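# Two robots move bins to bench and shelf top

## Task

The connecting door between the two rooms cannot be opened, but a flow rack passes through the wall and carries items in either direction. Set the bin holding parts on the work bench and the empty bin on the flat top surface of the shelf unit, with each bin's entire underside resting inside the surface's edges. At the end both bins must stay there without any robot supporting them, the grippers must have released them and the robots must have backed away, and neither robot may have fallen over or be left leaning.

## Robot and tools

Team and hardware: two identical Hello Robot Stretch 3 robots, r1 and r2. Each has a two-wheel differential base (0.33 m long, 0.34 m wide, passive omni wheel at the rear), a lift on a vertical mast, and a telescoping arm that sticks out to the robot's RIGHT side. The base cannot strafe, so you reach forward or back by driving. Spinning in place pivots about a point 0.05 m behind the front edge. With arm retracted and wrist folded the spin sweeps a 0.28 m radius; an unfolded level wrist reaches past that.

execute_actions: argument actions is a list holding zero or one action. The action is an object keyed "r1" and/or "r2". Under each robot you may give base, joints and contact_limits. Everything in the action starts at once and may finish at different times. An empty list just reports state and images. cameras picks which images come back (null, omitted or ["all"] means all; [] means none); names are r1_head_camera, r1_nav_camera, r1_wrist_camera, r2_head_camera, r2_nav_camera, r2_wrist_camera. The pictures line lists returned images in order.
- base: one command only. {"translate_m": d} is a relative drive of d metres along the robot's own forward axis from its last reported position, range -1 to 1, positive forward. {"rotate_rad": d} is a relative turn in place, range -3.2 to 3.2, positive counter-clockwise (left).
- joints: absolute targets by name, each a single number: lift_m 0 to 1.1 (arm height on mast); arm_m 0 to 0.52 (extension); wrist_yaw_rad -1.345 to 4.42 (0 along the arm, positive toward the robot's front, 3.0 folded over the base); wrist_pitch_rad -1.57 to 0.451 (0 level, negative tips fingers down); wrist_roll_rad -2.911 to 2.911; gripper_m -0.089 to 0.179 (bigger is wider; actual fingertip gap is 0.007 less when nearly shut, 0.025 less when wide, zero under 0.007); head_pan_rad -3.953 to 1.73 (0 forward, positive left, -1.57 looks along the arm); head_tilt_rad -1.53 to 0.419 (negative looks down). Done tolerances: lift and arm ±0.004, yaw and roll ±0.02, pitch ±0.05, gripper ±0.004, head ±0.02.
- contact_limits: {"arm_m": n}, n a motor-effort percentage 1 to 100; the arm motion halts with contact_stop when effort reaches about n. It also caps holding force until the next action. Too small stops instantly; values above the maximum are clipped.
Any unknown key or out-of-range number rejects the whole call and nothing moves. Omitted joints or robots may keep pushing toward earlier targets. Each action runs at most 15 s. If a result reports a stop, remaining movement calls in that same reply are skipped.

wait(seconds 0 to 10) commands nothing and returns the same report. zoom_image(camera, region [x0,y0,x1,y1] pixels, top-left origin, max 504x504) enlarges part of a camera's most recent full image. finished_scene(scene) ends the scene irreversibly after the last command has been held; the goal must already hold and stay.

Frames: base frame has origin on the floor between drive wheels, x forward, y left, z up. hand_pose is reported in it, located where closed fingertips meet; with wrist joints at zero its x points up, y back toward the mast, z to the rear. Odometry frame is the start-of-scene base frame; heading -3.142 to 3.142, positive left. Odometry counts wheel turns, so slip looks like travel. turned_by_wheels and turned_by_imu give the turn since the last result. base_tilt (degrees, forward/right positive) carries a fixed offset up to about 4 degrees per robot. Each robot reports only in its own frames; relative position between robots comes only from images, lidar_m, wrist_depth_mm and head_depth_mm.

Readings: lidar_m has 12 sectors of 30 degrees, first straight ahead, going counter-clockwise (4th left, 7th behind, 10th right), metres from base origin, range 0.15 to 12, "-" for nothing. It scans a plane 0.17 m up, sees legs not tabletops, ignores clear objects and its own body, does see the other robot; mast and low lift can block sectors 5, 6, 9, 10. wrist_depth_mm (45 to 1000) and head_depth_mm (280 to 4000, sideways image) are 7x7 grids of median depth, row by row from top left.

Status lines: done, off_target (resting away from target, maybe still pushing), contact_stop, time_out, torque_fault. After the last three, the target is dropped and the joint holds where it is. Lift and arm contact_stop leave them slack until recommanded; a loaded slack lift may sag, and closing fingers on a surface raises it. Base, wrist and head have no contact stop and keep pushing. Wrist servos overloaded for several seconds shut off for 10 s. on_its_own lists uncommanded joints; "held at" is a target, not a position. motor_effort is percent with bracketed peak; readings are noisy and biased. Positive wheel effort pushes forward.

Gripper: command below the object width to grasp; open at least 0.02 above the contact value to let go. Readings never confirm a grasp; check images. Overly hard squeezes get weakened by a stall guard, risking slips.

Cautions: robots must never press base-to-base; once touching, millimetres more is a hard press that ends the run. Equal commands travel differently (up to 2.5 cm per metre), dangerous when carrying one item together. Fold or unfold the wrist only with lift 0.32 to 0.95, pitch -0.4, roll near 0; folded, lift may go down to 0.25. Keep pitch -0.5 or lower when yaw is below -0.4. Pushing into something rigid with the gripper above about 0.45 m can tip the robot, especially on a repeat push or with a raised contact limit. Driving while gripping something fixed, or snagging furniture (worst when reversing), can tip it; reverse in small steps, free the gripper, and lower lift to about 0.2 if still leaning. Full speed (0.30 m/s, 1.9 rad/s) needs lift under 0.30, arm under 0.03, yaw above 2.54; otherwise 0.10 m/s and 0.63 rad/s. Robots hold the last command while you think. Avoid drops, slams and hard pushes.

Cameras: head and nav cameras turn with head pan/tilt; the wrist camera rides the gripper. Calibration lists K, distortion and T_world_to_cam from the carrying robot's base frame, with small per-camera errors that grow for the arm-mounted camera.

Each tool is called as name([rows], argument=value, ...), one row to a line, values as JSON.

## Session

execute_actions(actions=[])

Scene clock: 0.00 s.
r1.base_odometry: x=+0.000 y=+0.000 heading=+0.000 (m, m, rad; r1's odometry frame)
r1.turned_by_wheels: +0.000 (rad since the last result)
r1.turned_by_imu: +0.000 (rad since the last result)
r1.base_tilt: forward=-0.7 right=+0.9 (deg)
r1.lidar_m: 1.14 1.19 1.00 0.97 1.01 1.39 1.53 1.95 2.95 3.36 1.60 1.18
r1.head_depth_mm: 1082 1080 1078 1069 1075 1063 1077 / 1090 1090 1088 1080 1085 1078 1085 / 1082 1079 1091 1083 1085 1082 1082 / 1087 1089 1085 1080 1081 1079 1082 / 1087 1086 1086 1085 1081 1081 1081 / 1088 1089 1089 1091 1085 1085 1082 / 1090 1091 1088 1087 1082 1083 1082
r1.base_status: not commanded
r1.joint_positions: lift_m=+0.440 arm_m=-0.002 wrist_yaw_rad=+2.986 wrist_pitch_rad=-0.496 wrist_roll_rad=-0.009 gripper_m=+0.037 head_pan_rad=-0.003 head_tilt_rad=-0.020
r1.joint_status: not commanded
r1.motor_effort: left_wheel=+0 right_wheel=+0 lift_m=+29 arm_m=+0 wrist_yaw_rad=+1 wrist_pitch_rad=+7 wrist_roll_rad=+0 gripper_m=+1 head_pan_rad=+0 head_tilt_rad=+2 (%)
r1.hand_pose: x=+0.0120 y=+0.0682 z=+0.4358 quat_wxyz=(+0.226, +0.694, +0.121, +0.673) (m; r1's base frame)
r1.wrist_depth_mm: 914 - 928 944 940 - - / 973 - - - - - - / - - - - - - - / 844 863 872 881 881 869 910 / 706 727 - 728 764 753 743 / 623 620 - 640 - 641 645 / 557 567 - 579 565 572 562
r2.base_odometry: x=+0.000 y=+0.000 heading=+0.000 (m, m, rad; r2's odometry frame)
r2.turned_by_wheels: +0.000 (rad since the last result)
r2.turned_by_imu: +0.000 (rad since the last result)
r2.base_tilt: forward=-0.4 right=+2.1 (deg)
r2.lidar_m: 1.83 1.07 1.14 0.96 0.96 1.09 1.62 1.61 1.83 3.06 3.37 1.54
r2.head_depth_mm: 1978 3144 3591 3645 3636 1679 1624 / 1969 3137 3442 3590 3612 2901 2010 / 1963 3103 3461 3402 3461 2931 1993 / 1936 3089 3247 3276 3310 2970 2016 / 1959 3018 3170 3158 3190 3001 2011 / 1926 2999 2993 3022 3096 3042 2027 / 1896 2925 2980 3000 3020 2984 2032
r2.base_status: not commanded
r2.joint_positions: lift_m=+0.579 arm_m=+0.000 wrist_yaw_rad=+3.091 wrist_pitch_rad=-0.607 wrist_roll_rad=-0.009 gripper_m=+0.037 head_pan_rad=+0.018 head_tilt_rad=-0.002
r2.joint_status: not commanded
r2.motor_effort: left_wheel=+1 right_wheel=+0 lift_m=+31 arm_m=+0 wrist_yaw_rad=+1 wrist_pitch_rad=+5 wrist_roll_rad=+0 gripper_m=+0 head_pan_rad=+0 head_tilt_rad=+3 (%)
r2.hand_pose: x=-0.0113 y=+0.0518 z=+0.5518 quat_wxyz=(+0.228, +0.676, +0.195, +0.673) (m; r2's base frame)
r2.wrist_depth_mm: 758 - 927 - - - - / 813 876 - - - - - / 888 965 - - - - - / 965 - - - - - - / 871 845 871 874 862 851 837 / 750 756 - 742 768 766 757 / 665 671 - 673 660 671 662
pictures: r1_head_camera (sideways: a quarter turn clockwise sets it upright), r1_nav_camera (sideways: a quarter turn counterclockwise sets it upright), r1_wrist_camera, r2_head_camera (sideways: a quarter turn clockwise sets it upright), r2_nav_camera (sideways: a quarter turn counterclockwise sets it upright), r2_wrist_camera
Images, in order (width x height): r1_head_camera 896x504, r1_nav_camera 672x504, r1_wrist_camera 644x364, r2_head_camera 896x504, r2_nav_camera 672x504, r2_wrist_camera 644x364.

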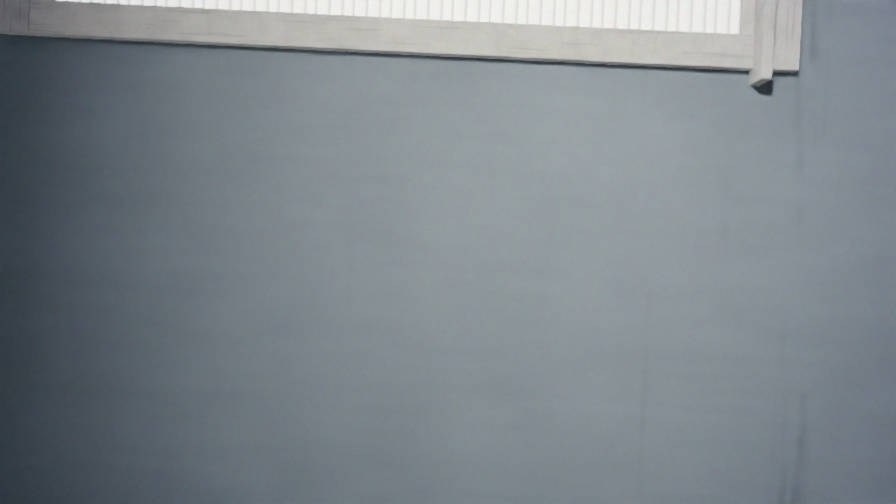

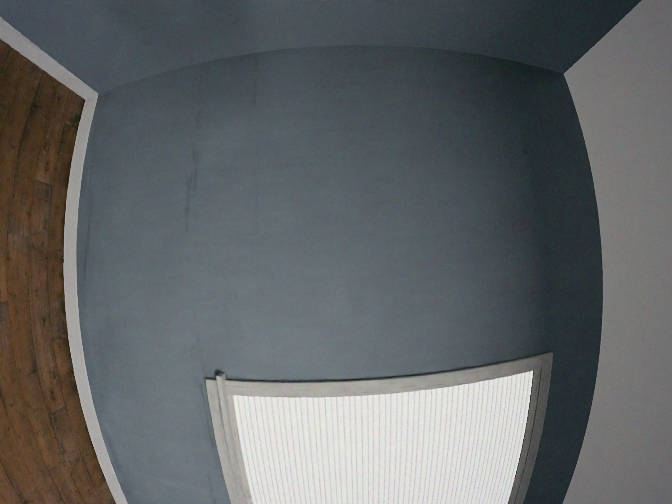

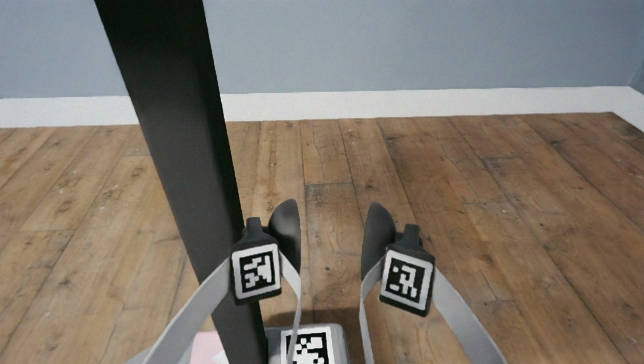

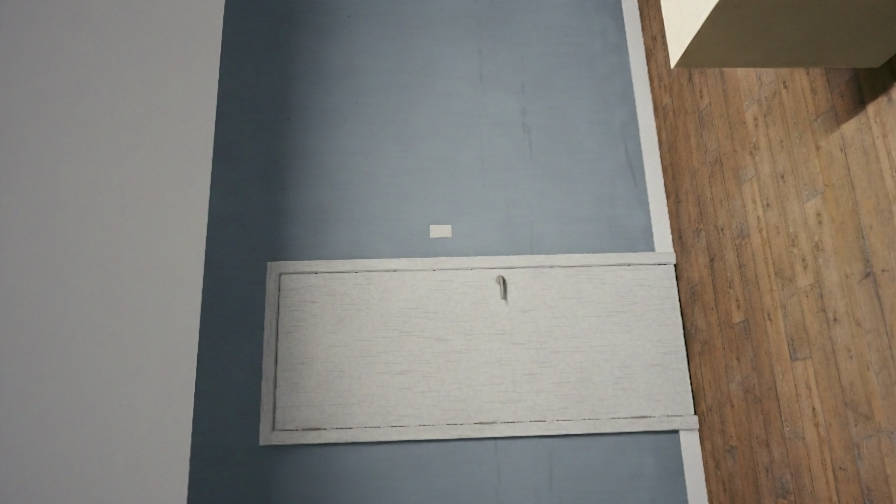

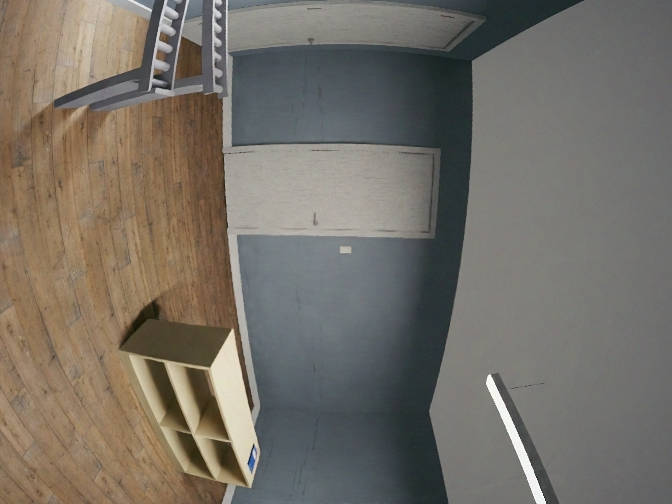

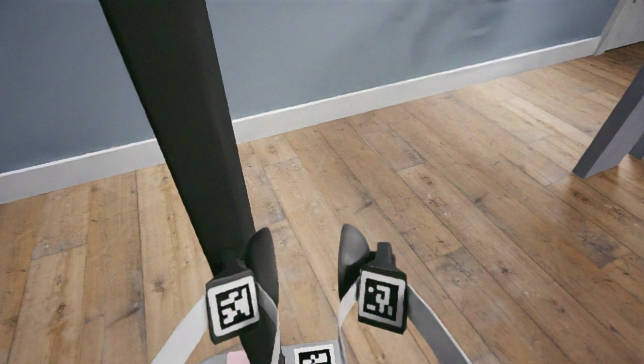

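execute_actions([
  {"r1":{"joints":{"head_pan_rad":-1.8,"head_tilt_rad":-0.4}},"r2":{"joints":{"head_pan_rad":0.8,"head_tilt_rad":-0.4}}},
], cameras=["r1_nav_camera","r2_nav_camera","r1_head_camera","r2_head_camera"])

execute_actions([
  {"r1":{"joints":{"head_pan_rad":-3.2,"head_tilt_rad":-0.4}},"r2":{"joints":{"head_pan_rad":-1.2,"head_tilt_rad":-0.4}}},
], cameras=["r1_nav_camera","r2_nav_camera","r1_head_camera","r2_head_camera"])

Scene clock: 1.57 s.
r1.base_odometry: x=+0.000 y=+0.000 heading=+0.000 (m, m, rad; r1's odometry frame)
r1.turned_by_wheels: +0.000 (rad since the last result)
r1.turned_by_imu: +0.000 (rad since the last result)
r1.base_tilt: forward=-0.7 right=+1.0 (deg)
r1.lidar_m: 1.14 1.19 1.00 0.97 1.01 1.40 1.54 1.95 2.94 3.34 1.59 1.18
r1.head_depth_mm: 3034 3265 3567 3727 2420 1805 1430 / 2985 3182 3473 3606 2427 1779 1416 / 2930 3149 3366 3571 2363 1767 1413 / 2963 3108 3326 3401 2362 1763 1408 / 2865 3000 3187 3387 2313 1749 1404 / 2800 2926 3197 3299 2309 1729 1383 / 2735 2909 3140 3272 2272 1720 1381
r1.base_status: not commanded
r1.joint_positions: lift_m=+0.440 arm_m=-0.002 wrist_yaw_rad=+2.986 wrist_pitch_rad=-0.496 wrist_roll_rad=-0.009 gripper_m=+0.037 head_pan_rad=-1.793 head_tilt_rad=-0.395
r1.joint_status: all done
r1.motor_effort: left_wheel=+0(0) right_wheel=+0(0) lift_m=+30(30) arm_m=+0(0) wrist_yaw_rad=+0(1) wrist_pitch_rad=+7(7) wrist_roll_rad=+0(0) gripper_m=+1(0) head_pan_rad=-2(30) head_tilt_rad=-2(27) (%)
r1.hand_pose: x=+0.0120 y=+0.0682 z=+0.4358 quat_wxyz=(+0.226, +0.694, +0.121, +0.673) (m; r1's base frame)
r1.wrist_depth_mm: 865 - 949 950 948 978 - / 977 - - - - - - / - - - - - - - / 857 867 850 882 891 869 881 / 716 714 - 727 757 755 761 / 628 627 - 634 - 647 646 / 549 570 - 581 565 562 571
r2.base_odometry: x=+0.000 y=+0.000 heading=+0.000 (m, m, rad; r2's odometry frame)
r2.turned_by_wheels: +0.000 (rad since the last result)
r2.turned_by_imu: +0.000 (rad since the last result)
r2.base_tilt: forward=-0.6 right=+2.0 (deg)
r2.lidar_m: 1.82 1.08 1.14 0.96 0.96 1.09 1.62 1.61 1.83 3.04 3.37 1.53
r2.head_depth_mm: 2596 2801 3050 3068 2141 1637 1324 / 2673 2934 3213 1546 1546 1589 1324 / 2151 2333 2589 2566 1403 1542 1327 / 1758 1883 2024 1669 2006 1662 1340 / 1468 1558 1663 1782 1868 1663 1345 / 1261 1323 1409 1546 1581 1586 1341 / 1108 1159 1224 1268 1340 1409 1347
r2.base_status: not commanded
r2.joint_positions: lift_m=+0.579 arm_m=+0.000 wrist_yaw_rad=+3.091 wrist_pitch_rad=-0.607 wrist_roll_rad=-0.009 gripper_m=+0.037 head_pan_rad=+0.793 head_tilt_rad=-0.395
r2.joint_status: all done
r2.motor_effort: left_wheel=-1(0) right_wheel=+0(0) lift_m=+31(31) arm_m=+0(0) wrist_yaw_rad=+0(0) wrist_pitch_rad=+5(5) wrist_roll_rad=+0(0) gripper_m=+0(0) head_pan_rad=+5(57) head_tilt_rad=-3(34) (%)
r2.hand_pose: x=-0.0113 y=+0.0518 z=+0.5518 quat_wxyz=(+0.228, +0.676, +0.195, +0.673) (m; r2's base frame)
r2.wrist_depth_mm: 744 - 948 - - - - / 801 863 - - - - - / 896 982 - - - - - / 964 - - - - - - / 864 862 895 856 847 871 846 / 736 757 - 758 753 761 754 / 654 675 - 690 656 665 659
pictures: r1_head_camera (sideways: a quarter turn clockwise sets it upright), r1_nav_camera (sideways: a quarter turn counterclockwise sets it upright), r2_head_camera (sideways: a quarter turn clockwise sets it upright), r2_nav_camera (sideways: a quarter turn counterclockwise sets it upright)
camera_calibration (this result's frames):
r1_head_camera: T_world_to_cam=[[0.0380157, 0.381117, -0.923745, 1.22011], [0.972393, -0.227092, -0.0536753, 0.0648539], [-0.230231, -0.896203, -0.379228, 0.454767], [0, 0, 0, 1]] pos_world=[-0.00474534, -0.0427149, 1.30302]
r1_nav_camera: T_world_to_cam=[[-0.110265, -0.386804, 0.915546, -1.14631], [-0.979697, 0.197482, -0.0345578, 0.100059], [-0.167437, -0.900768, -0.400726, 0.4721], [0, 0, 0, 1]] pos_world=[0.0506776, -0.0379032, 1.24214]
r2_head_camera: T_world_to_cam=[[-0.309649, -0.28309, -0.907732, 1.20611], [-0.722212, 0.690982, 0.0308708, -0.0350792], [0.618487, 0.665134, -0.418413, 0.498149], [0, 0, 0, 1]] pos_world=[0.0400362, 0.0343395, 1.30434]
r2_nav_camera: T_world_to_cam=[[0.280011, 0.332208, 0.900684, -1.13438], [0.703731, -0.709177, 0.0427916, -0.00645485], [0.65296, 0.621857, -0.432362, 0.513338], [0, 0, 0, 1]] pos_world=[-0.0130092, 0.0530478, 1.24394]
Images, in order (width x height): r1_head_camera 896x504, r1_nav_camera 672x504, r2_head_camera 896x504, r2_nav_camera 672x504.

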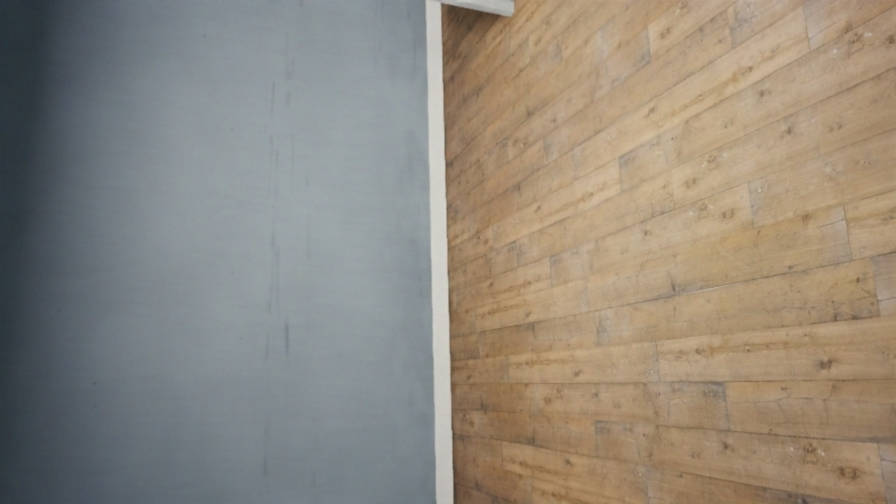

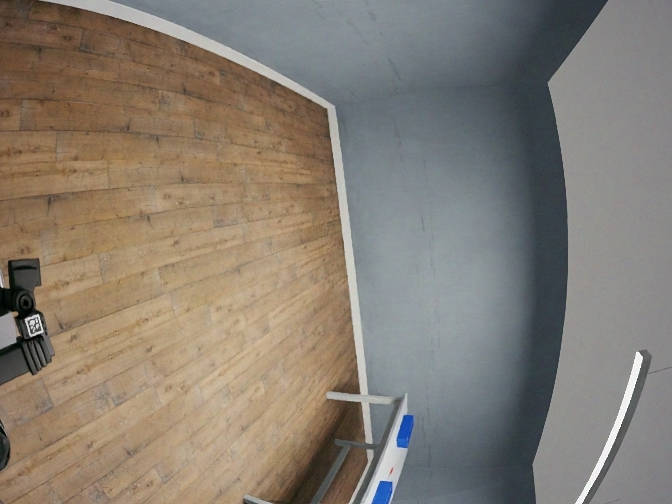

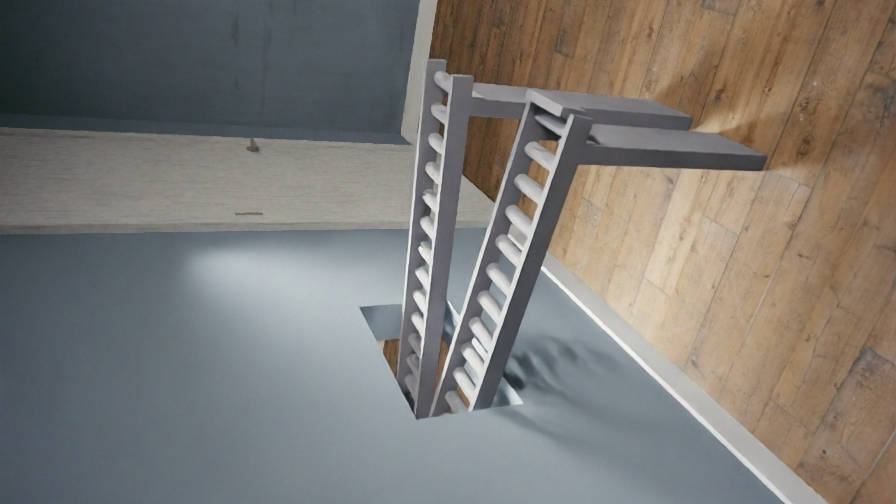

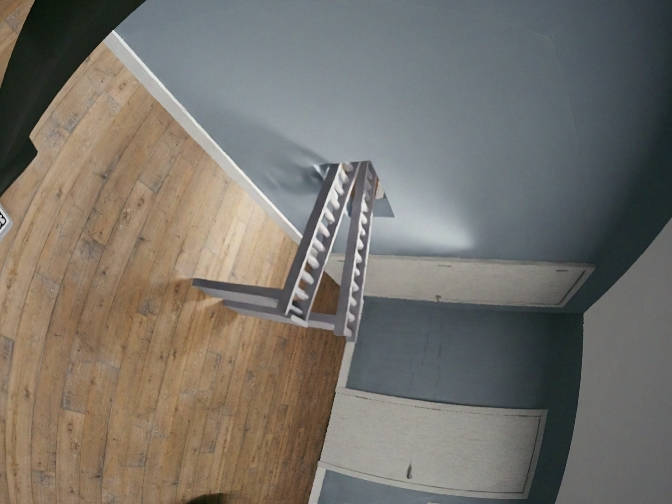

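Scene clock: 3.07 s.
r1.base_odometry: x=+0.000 y=+0.000 heading=+0.000 (m, m, rad; r1's odometry frame)
r1.turned_by_wheels: +0.000 (rad since the last result)
r1.turned_by_imu: +0.000 (rad since the last result)
r1.base_tilt: forward=-0.7 right=+0.9 (deg)
r1.lidar_m: 1.14 1.19 1.00 0.97 1.01 1.39 1.54 1.95 2.96 3.36 1.60 1.18
r1.head_depth_mm: 2582 2573 2508 2245 2275 1788 1439 / 3059 3292 3442 2970 2390 1783 1418 / 3079 3292 3539 3324 2067 1770 1417 / 3094 3303 3534 3518 2349 1760 1408 / 3039 3264 3443 3522 2331 1743 1397 / 3087 3253 3485 3411 2325 1727 1385 / 3067 3232 3425 3338 2271 1721 1381
r1.base_status: not commanded
r1.joint_positions: lift_m=+0.440 arm_m=-0.002 wrist_yaw_rad=+2.986 wrist_pitch_rad=-0.496 wrist_roll_rad=-0.009 gripper_m=+0.037 head_pan_rad=-3.193 head_tilt_rad=-0.395
r1.joint_status: all done
r1.motor_effort: left_wheel=+0(0) right_wheel=+0(0) lift_m=+29(30) arm_m=+0(1) wrist_yaw_rad=+0(0) wrist_pitch_rad=+7(7) wrist_roll_rad=+0(0) gripper_m=+1(0) head_pan_rad=-2(29) head_tilt_rad=-2(4) (%)
r1.hand_pose: x=+0.0120 y=+0.0682 z=+0.4358 quat_wxyz=(+0.226, +0.694, +0.121, +0.673) (m; r1's base frame)
r1.wrist_depth_mm: 885 - 914 930 948 998 - / 979 - - - - - - / - - - - - - - / 860 830 861 868 883 875 901 / 724 723 - 724 757 752 747 / 632 620 - 630 - 646 655 / 552 558 - 570 566 563 567
r2.base_odometry: x=+0.000 y=+0.000 heading=+0.000 (m, m, rad; r2's odometry frame)
r2.turned_by_wheels: +0.000 (rad since the last result)
r2.turned_by_imu: +0.000 (rad since the last result)
r2.base_tilt: forward=-0.6 right=+1.9 (deg)
r2.lidar_m: 1.82 1.08 1.14 0.96 0.96 1.09 1.62 1.62 1.83 3.04 3.36 1.53
r2.head_depth_mm: 2816 3035 3364 3050 2136 1621 1322 / 2868 3090 3330 3127 2133 1646 1322 / 2882 3132 3390 3110 2155 1660 1325 / 2868 3158 3387 3166 2190 1648 1333 / 2924 3183 3428 3171 2199 1667 1354 / 2955 3198 3481 3228 2189 1672 1344 / 2932 3183 3542 3253 2192 1676 1350
r2.base_status: not commanded
r2.joint_positions: lift_m=+0.579 arm_m=+0.000 wrist_yaw_rad=+3.091 wrist_pitch_rad=-0.607 wrist_roll_rad=-0.009 gripper_m=+0.037 head_pan_rad=-1.193 head_tilt_rad=-0.395
r2.joint_status: all done
r2.motor_effort: left_wheel=+1(1) right_wheel=+1(0) lift_m=+31(31) arm_m=+0(0) wrist_yaw_rad=+0(1) wrist_pitch_rad=+5(5) wrist_roll_rad=+0(0) gripper_m=+0(0) head_pan_rad=-4(63) head_tilt_rad=-3(5) (%)
r2.hand_pose: x=-0.0113 y=+0.0518 z=+0.5518 quat_wxyz=(+0.228, +0.676, +0.195, +0.673) (m; r2's base frame)
r2.wrist_depth_mm: 760 - 892 - - - - / 821 872 - - - - - / 904 1000 - - - - - / 948 - - - - - - / 864 880 875 892 875 869 866 / 757 756 - 745 769 757 741 / 659 675 - 682 656 662 669
pictures: r1_head_camera (sideways: a quarter turn clockwise sets it upright), r1_nav_camera (sideways: a quarter turn counterclockwise sets it upright), r2_head_camera (sideways: a quarter turn clockwise sets it upright), r2_nav_camera (sideways: a quarter turn counterclockwise sets it upright)
camera_calibration (this result's frames):
r1_head_camera: T_world_to_cam=[[0.382181, 0.0273048, -0.923684, 1.21794], [-0.0585104, -0.996843, -0.0536765, 0.071144], [-0.922233, 0.0745592, -0.379376, 0.459181], [0, 0, 0, 1]] pos_world=[-0.0378369, 0.00342772, 1.30301]
r1_nav_camera: T_world_to_cam=[[-0.400064, 0.0429264, 0.915481, -1.14445], [0.0281041, 0.999007, -0.0345615, 0.0939166], [-0.916056, 0.011902, -0.400873, 0.476858], [0, 0, 0, 1]] pos_world=[-0.0236657, -0.0503715, 1.24213]
r2_head_camera: T_world_to_cam=[[-0.134475, 0.397874, -0.907531, 1.20478], [0.923426, 0.382533, 0.0308778, -0.0451268], [0.359446, -0.833885, -0.418848, 0.500296], [0, 0, 0, 1]] pos_world=[0.0238538, -0.0448975, 1.30431]
r2_nav_camera: T_world_to_cam=[[0.19137, -0.390538, 0.900476, -1.13356], [-0.932618, -0.358319, 0.0427969, 0.00351993], [0.305944, -0.84799, -0.432794, 0.516017], [0, 0, 0, 1]] pos_world=[0.0623403, -0.00386107, 1.24393]
Images, in order (width x height): r1_head_camera 896x504, r1_nav_camera 672x504, r2_head_camera 896x504, r2_nav_camera 672x504.

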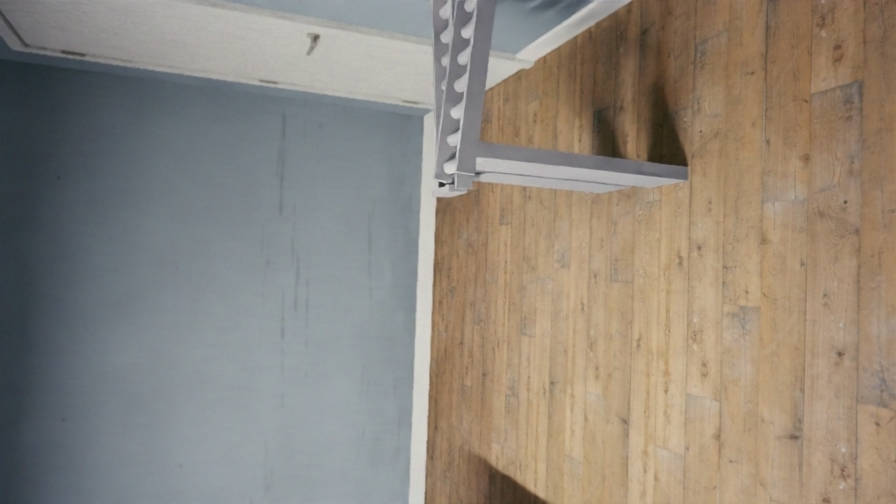

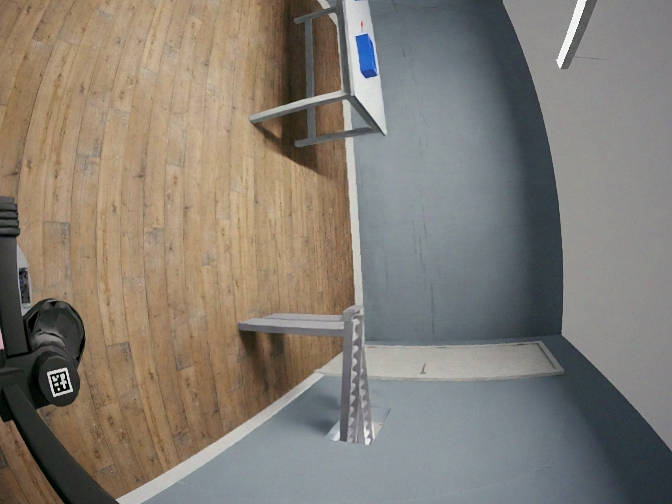

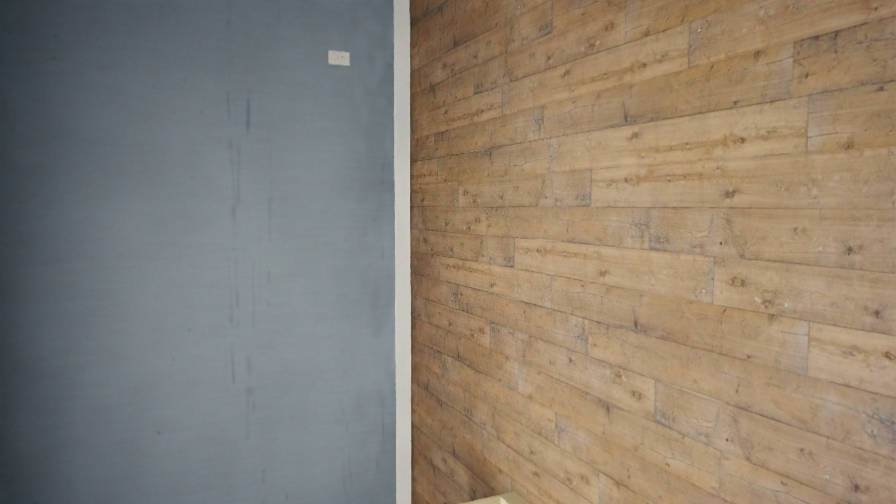

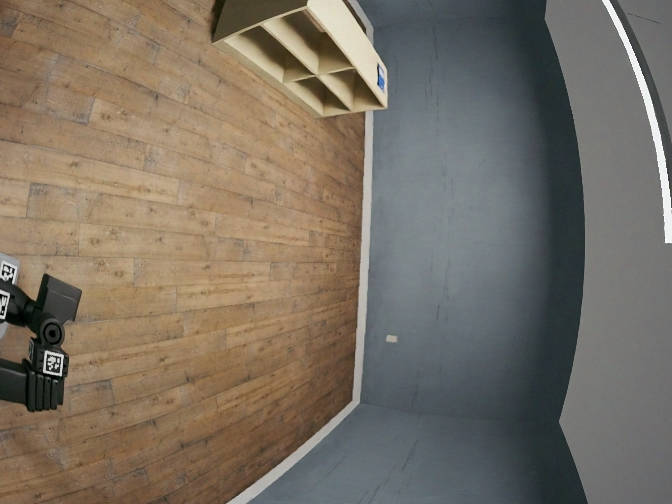

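execute_actions([
  {"r1":{"joints":{"head_pan_rad":-2.45,"head_tilt_rad":-0.3}},"r2":{"joints":{"head_pan_rad":-0.55,"head_tilt_rad":-0.4}}},
], cameras=["r1_head_camera","r2_head_camera"])

execute_actions([
  {"r2":{"joints":{"head_pan_rad":-2.9,"head_tilt_rad":-0.4}}},
], cameras=["r2_nav_camera"])

Scene clock: 4.23 s.
r1.base_odometry: x=+0.000 y=+0.000 heading=+0.000 (m, m, rad; r1's odometry frame)
r1.turned_by_wheels: +0.000 (rad since the last result)
r1.turned_by_imu: +0.000 (rad since the last result)
r1.base_tilt: forward=-0.7 right=+1.0 (deg)
r1.lidar_m: 1.14 1.19 1.00 0.97 1.01 1.40 1.54 1.95 2.96 3.36 1.60 1.18
r1.head_depth_mm: 3293 3461 3557 3650 2821 1999 1549 / 3495 3707 3874 3629 2630 1974 1533 / 3732 - - 2188 2579 1971 1518 / 3793 - - 3053 2708 1956 1518 / 3755 - - 3464 2696 1936 1496 / 3554 3689 3885 3628 2677 1907 1487 / 3245 3420 3585 3651 2631 1913 1488
r1.base_status: not commanded
r1.joint_positions: lift_m=+0.440 arm_m=-0.002 wrist_yaw_rad=+2.986 wrist_pitch_rad=-0.496 wrist_roll_rad=-0.009 gripper_m=+0.037 head_pan_rad=-2.457 head_tilt_rad=-0.310
r1.joint_status: all done
r1.motor_effort: left_wheel=+0(1) right_wheel=+0(0) lift_m=+30(30) arm_m=+1(0) wrist_yaw_rad=+0(0) wrist_pitch_rad=+7(7) wrist_roll_rad=-1(1) gripper_m=+1(0) head_pan_rad=+3(29) head_tilt_rad=+6(20) (%)
r1.hand_pose: x=+0.0120 y=+0.0682 z=+0.4358 quat_wxyz=(+0.226, +0.694, +0.121, +0.673) (m; r1's base frame)
r1.wrist_depth_mm: 883 - 929 971 981 998 - / 970 - - - - - - / - - - - - - - / 857 850 870 869 889 863 898 / 729 717 - 745 762 749 748 / 619 617 - 637 - 636 654 / 546 564 - 576 563 566 568
r2.base_odometry: x=+0.000 y=+0.000 heading=+0.000 (m, m, rad; r2's odometry frame)
r2.turned_by_wheels: +0.000 (rad since the last result)
r2.turned_by_imu: +0.000 (rad since the last result)
r2.base_tilt: forward=-0.6 right=+2.1 (deg)
r2.lidar_m: 1.82 1.08 1.14 0.96 0.96 1.09 1.62 1.61 1.83 3.05 3.37 1.54
r2.head_depth_mm: 2996 3255 3489 3065 2144 1635 1318 / 3238 3485 3716 2731 2154 1641 1325 / 3557 3865 3972 2588 2144 1642 1329 / 3758 - - 2168 2127 1652 1330 / 3781 - - 1942 1922 1674 1335 / 3431 3590 3936 1842 1975 1672 1347 / 3109 3315 3537 3226 2203 1683 1353
r2.base_status: not commanded
r2.joint_positions: lift_m=+0.579 arm_m=+0.000 wrist_yaw_rad=+3.091 wrist_pitch_rad=-0.607 wrist_roll_rad=-0.009 gripper_m=+0.037 head_pan_rad=-0.557 head_tilt_rad=-0.395
r2.joint_status: all done
r2.motor_effort: left_wheel=+1(1) right_wheel=+0(0) lift_m=+31(31) arm_m=+0(0) wrist_yaw_rad=-1(1) wrist_pitch_rad=+5(5) wrist_roll_rad=+0(0) gripper_m=+0(0) head_pan_rad=+5(55) head_tilt_rad=-2(2) (%)
r2.hand_pose: x=-0.0113 y=+0.0518 z=+0.5518 quat_wxyz=(+0.228, +0.676, +0.195, +0.673) (m; r2's base frame)
r2.wrist_depth_mm: 740 - 912 - - - - / 802 867 - - - - - / 899 960 - - - - - / 955 - - - - - - / 846 853 863 863 856 843 842 / 742 763 - 748 766 747 766 / 667 666 - 675 673 683 671
pictures: r1_head_camera (sideways: a quarter turn clockwise sets it upright), r2_head_camera (sideways: a quarter turn clockwise sets it upright)
camera_calibration (this result's frames):
r1_head_camera: T_world_to_cam=[[0.203186, 0.226205, -0.952652, 1.25685], [0.621971, -0.781255, -0.0528505, 0.0659235], [-0.756219, -0.581783, -0.299433, 0.354129], [0, 0, 0, 1]] pos_world=[-0.0285771, -0.0267757, 1.30686]
r2_head_camera: T_world_to_cam=[[-0.344429, 0.240388, -0.907514, 1.20603], [0.516065, 0.855993, 0.0308784, -0.0426427], [0.784248, -0.457701, -0.418885, 0.497752], [0, 0, 0, 1]] pos_world=[0.0470388, -0.0255931, 1.30431]
Images, in order (width x height): r1_head_camera 896x504, r2_head_camera 896x504.

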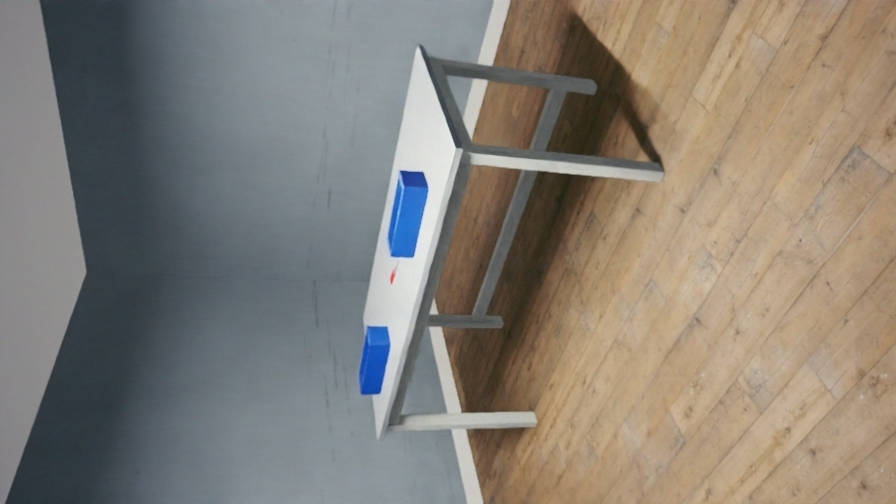

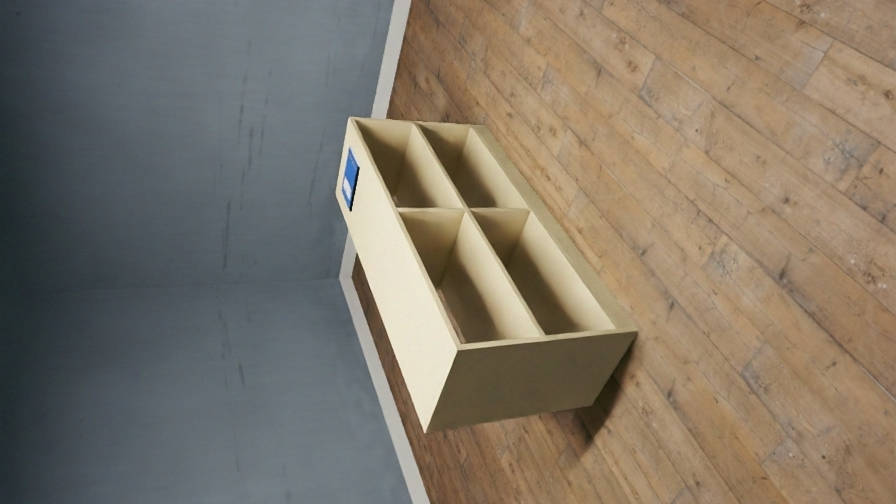

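Scene clock: 5.87 s.
r1.base_odometry: x=+0.000 y=+0.000 heading=+0.000 (m, m, rad; r1's odometry frame)
r1.turned_by_wheels: +0.000 (rad since the last result)
r1.turned_by_imu: +0.000 (rad since the last result)
r1.base_tilt: forward=-0.7 right=+1.0 (deg)
r1.lidar_m: 1.14 1.19 1.00 0.97 1.01 1.39 1.53 1.95 2.94 3.36 1.60 1.18
r1.head_depth_mm: 3327 3427 3601 3704 2812 2004 1546 / 3487 3727 3803 3614 2616 1987 1538 / 3724 - - 2180 2564 1954 1515 / 3770 - - 3089 2690 1942 1528 / 3811 - - 3430 2702 1915 1504 / 3532 3719 3944 3706 2662 1919 1488 / 3265 3475 3570 3698 2637 1900 1481
r1.base_status: not commanded
r1.joint_positions: lift_m=+0.440 arm_m=-0.002 wrist_yaw_rad=+2.986 wrist_pitch_rad=-0.496 wrist_roll_rad=-0.009 gripper_m=+0.037 head_pan_rad=-2.457 head_tilt_rad=-0.310
r1.joint_status: not commanded
r1.motor_effort: left_wheel=+0(0) right_wheel=+0(0) lift_m=+30(30) arm_m=+0(0) wrist_yaw_rad=+0(1) wrist_pitch_rad=+7(7) wrist_roll_rad=-1(1) gripper_m=+0(0) head_pan_rad=+3(2) head_tilt_rad=+6(6) (%)
r1.hand_pose: x=+0.0120 y=+0.0682 z=+0.4358 quat_wxyz=(+0.226, +0.694, +0.121, +0.673) (m; r1's base frame)
r1.wrist_depth_mm: 889 - 935 938 950 981 - / 957 - - - - - - / - - - - - - - / 857 850 883 860 848 896 890 / 714 726 - 731 763 730 746 / 628 636 - 637 - 642 642 / 553 562 - 577 576 573 572
r2.base_odometry: x=+0.000 y=+0.000 heading=+0.000 (m, m, rad; r2's odometry frame)
r2.turned_by_wheels: +0.000 (rad since the last result)
r2.turned_by_imu: +0.000 (rad since the last result)
r2.base_tilt: forward=-0.6 right=+2.1 (deg)
r2.lidar_m: 1.82 1.08 1.14 0.96 0.96 1.08 1.62 1.62 1.83 3.03 3.36 1.53
r2.head_depth_mm: 1390 1490 1629 1803 1955 1632 1326 / 1376 1475 1630 1788 1938 1645 1324 / 1378 1475 1619 1756 1917 1651 1334 / 1357 1464 1604 1751 1899 1651 1331 / 1350 1465 1582 1738 1919 1660 1334 / 1333 1442 1580 1736 1901 1663 1340 / 1334 1433 1550 1703 1873 1676 1351
r2.base_status: not commanded
r2.joint_positions: lift_m=+0.579 arm_m=+0.000 wrist_yaw_rad=+3.091 wrist_pitch_rad=-0.607 wrist_roll_rad=-0.009 gripper_m=+0.037 head_pan_rad=-2.893 head_tilt_rad=-0.395
r2.joint_status: all done
r2.motor_effort: left_wheel=+0(1) right_wheel=+0(1) lift_m=+31(31) arm_m=+0(0) wrist_yaw_rad=+1(0) wrist_pitch_rad=+5(5) wrist_roll_rad=+0(0) gripper_m=+0(0) head_pan_rad=-4(60) head_tilt_rad=-2(1) (%)
r2.hand_pose: x=-0.0113 y=+0.0518 z=+0.5518 quat_wxyz=(+0.228, +0.676, +0.195, +0.673) (m; r2's base frame)
r2.wrist_depth_mm: 764 - 931 - - - - / 817 868 - - - - - / 866 965 - - - - - / 908 - - - - - - / 866 870 875 872 862 832 852 / 735 764 - 754 755 765 748 / 679 685 - 690 647 662 684
pictures: r2_nav_camera (sideways: a quarter turn counterclockwise sets it upright)
camera_calibration (this result's frames):
r2_nav_camera: T_world_to_cam=[[-0.412009, -0.139473, 0.900442, -1.12984], [-0.235171, 0.971011, 0.0427978, -0.00073565], [-0.880309, -0.194125, -0.432865, 0.523345], [0, 0, 0, 1]] pos_world=[-0.00497079, -0.0552728, 1.24392]
Images, in order (width x height): r2_nav_camera 672x504.

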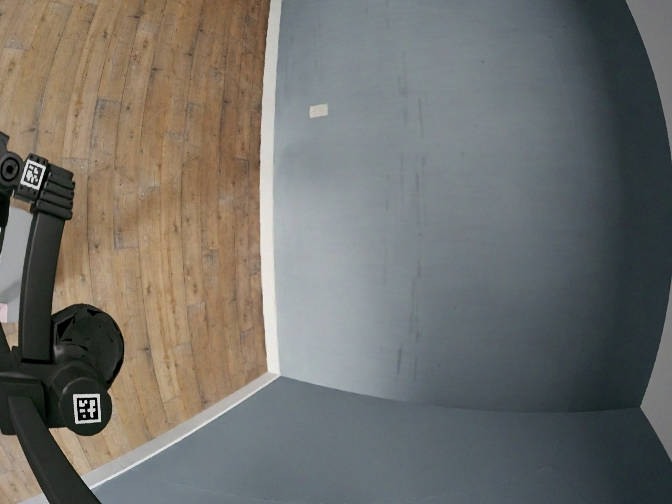

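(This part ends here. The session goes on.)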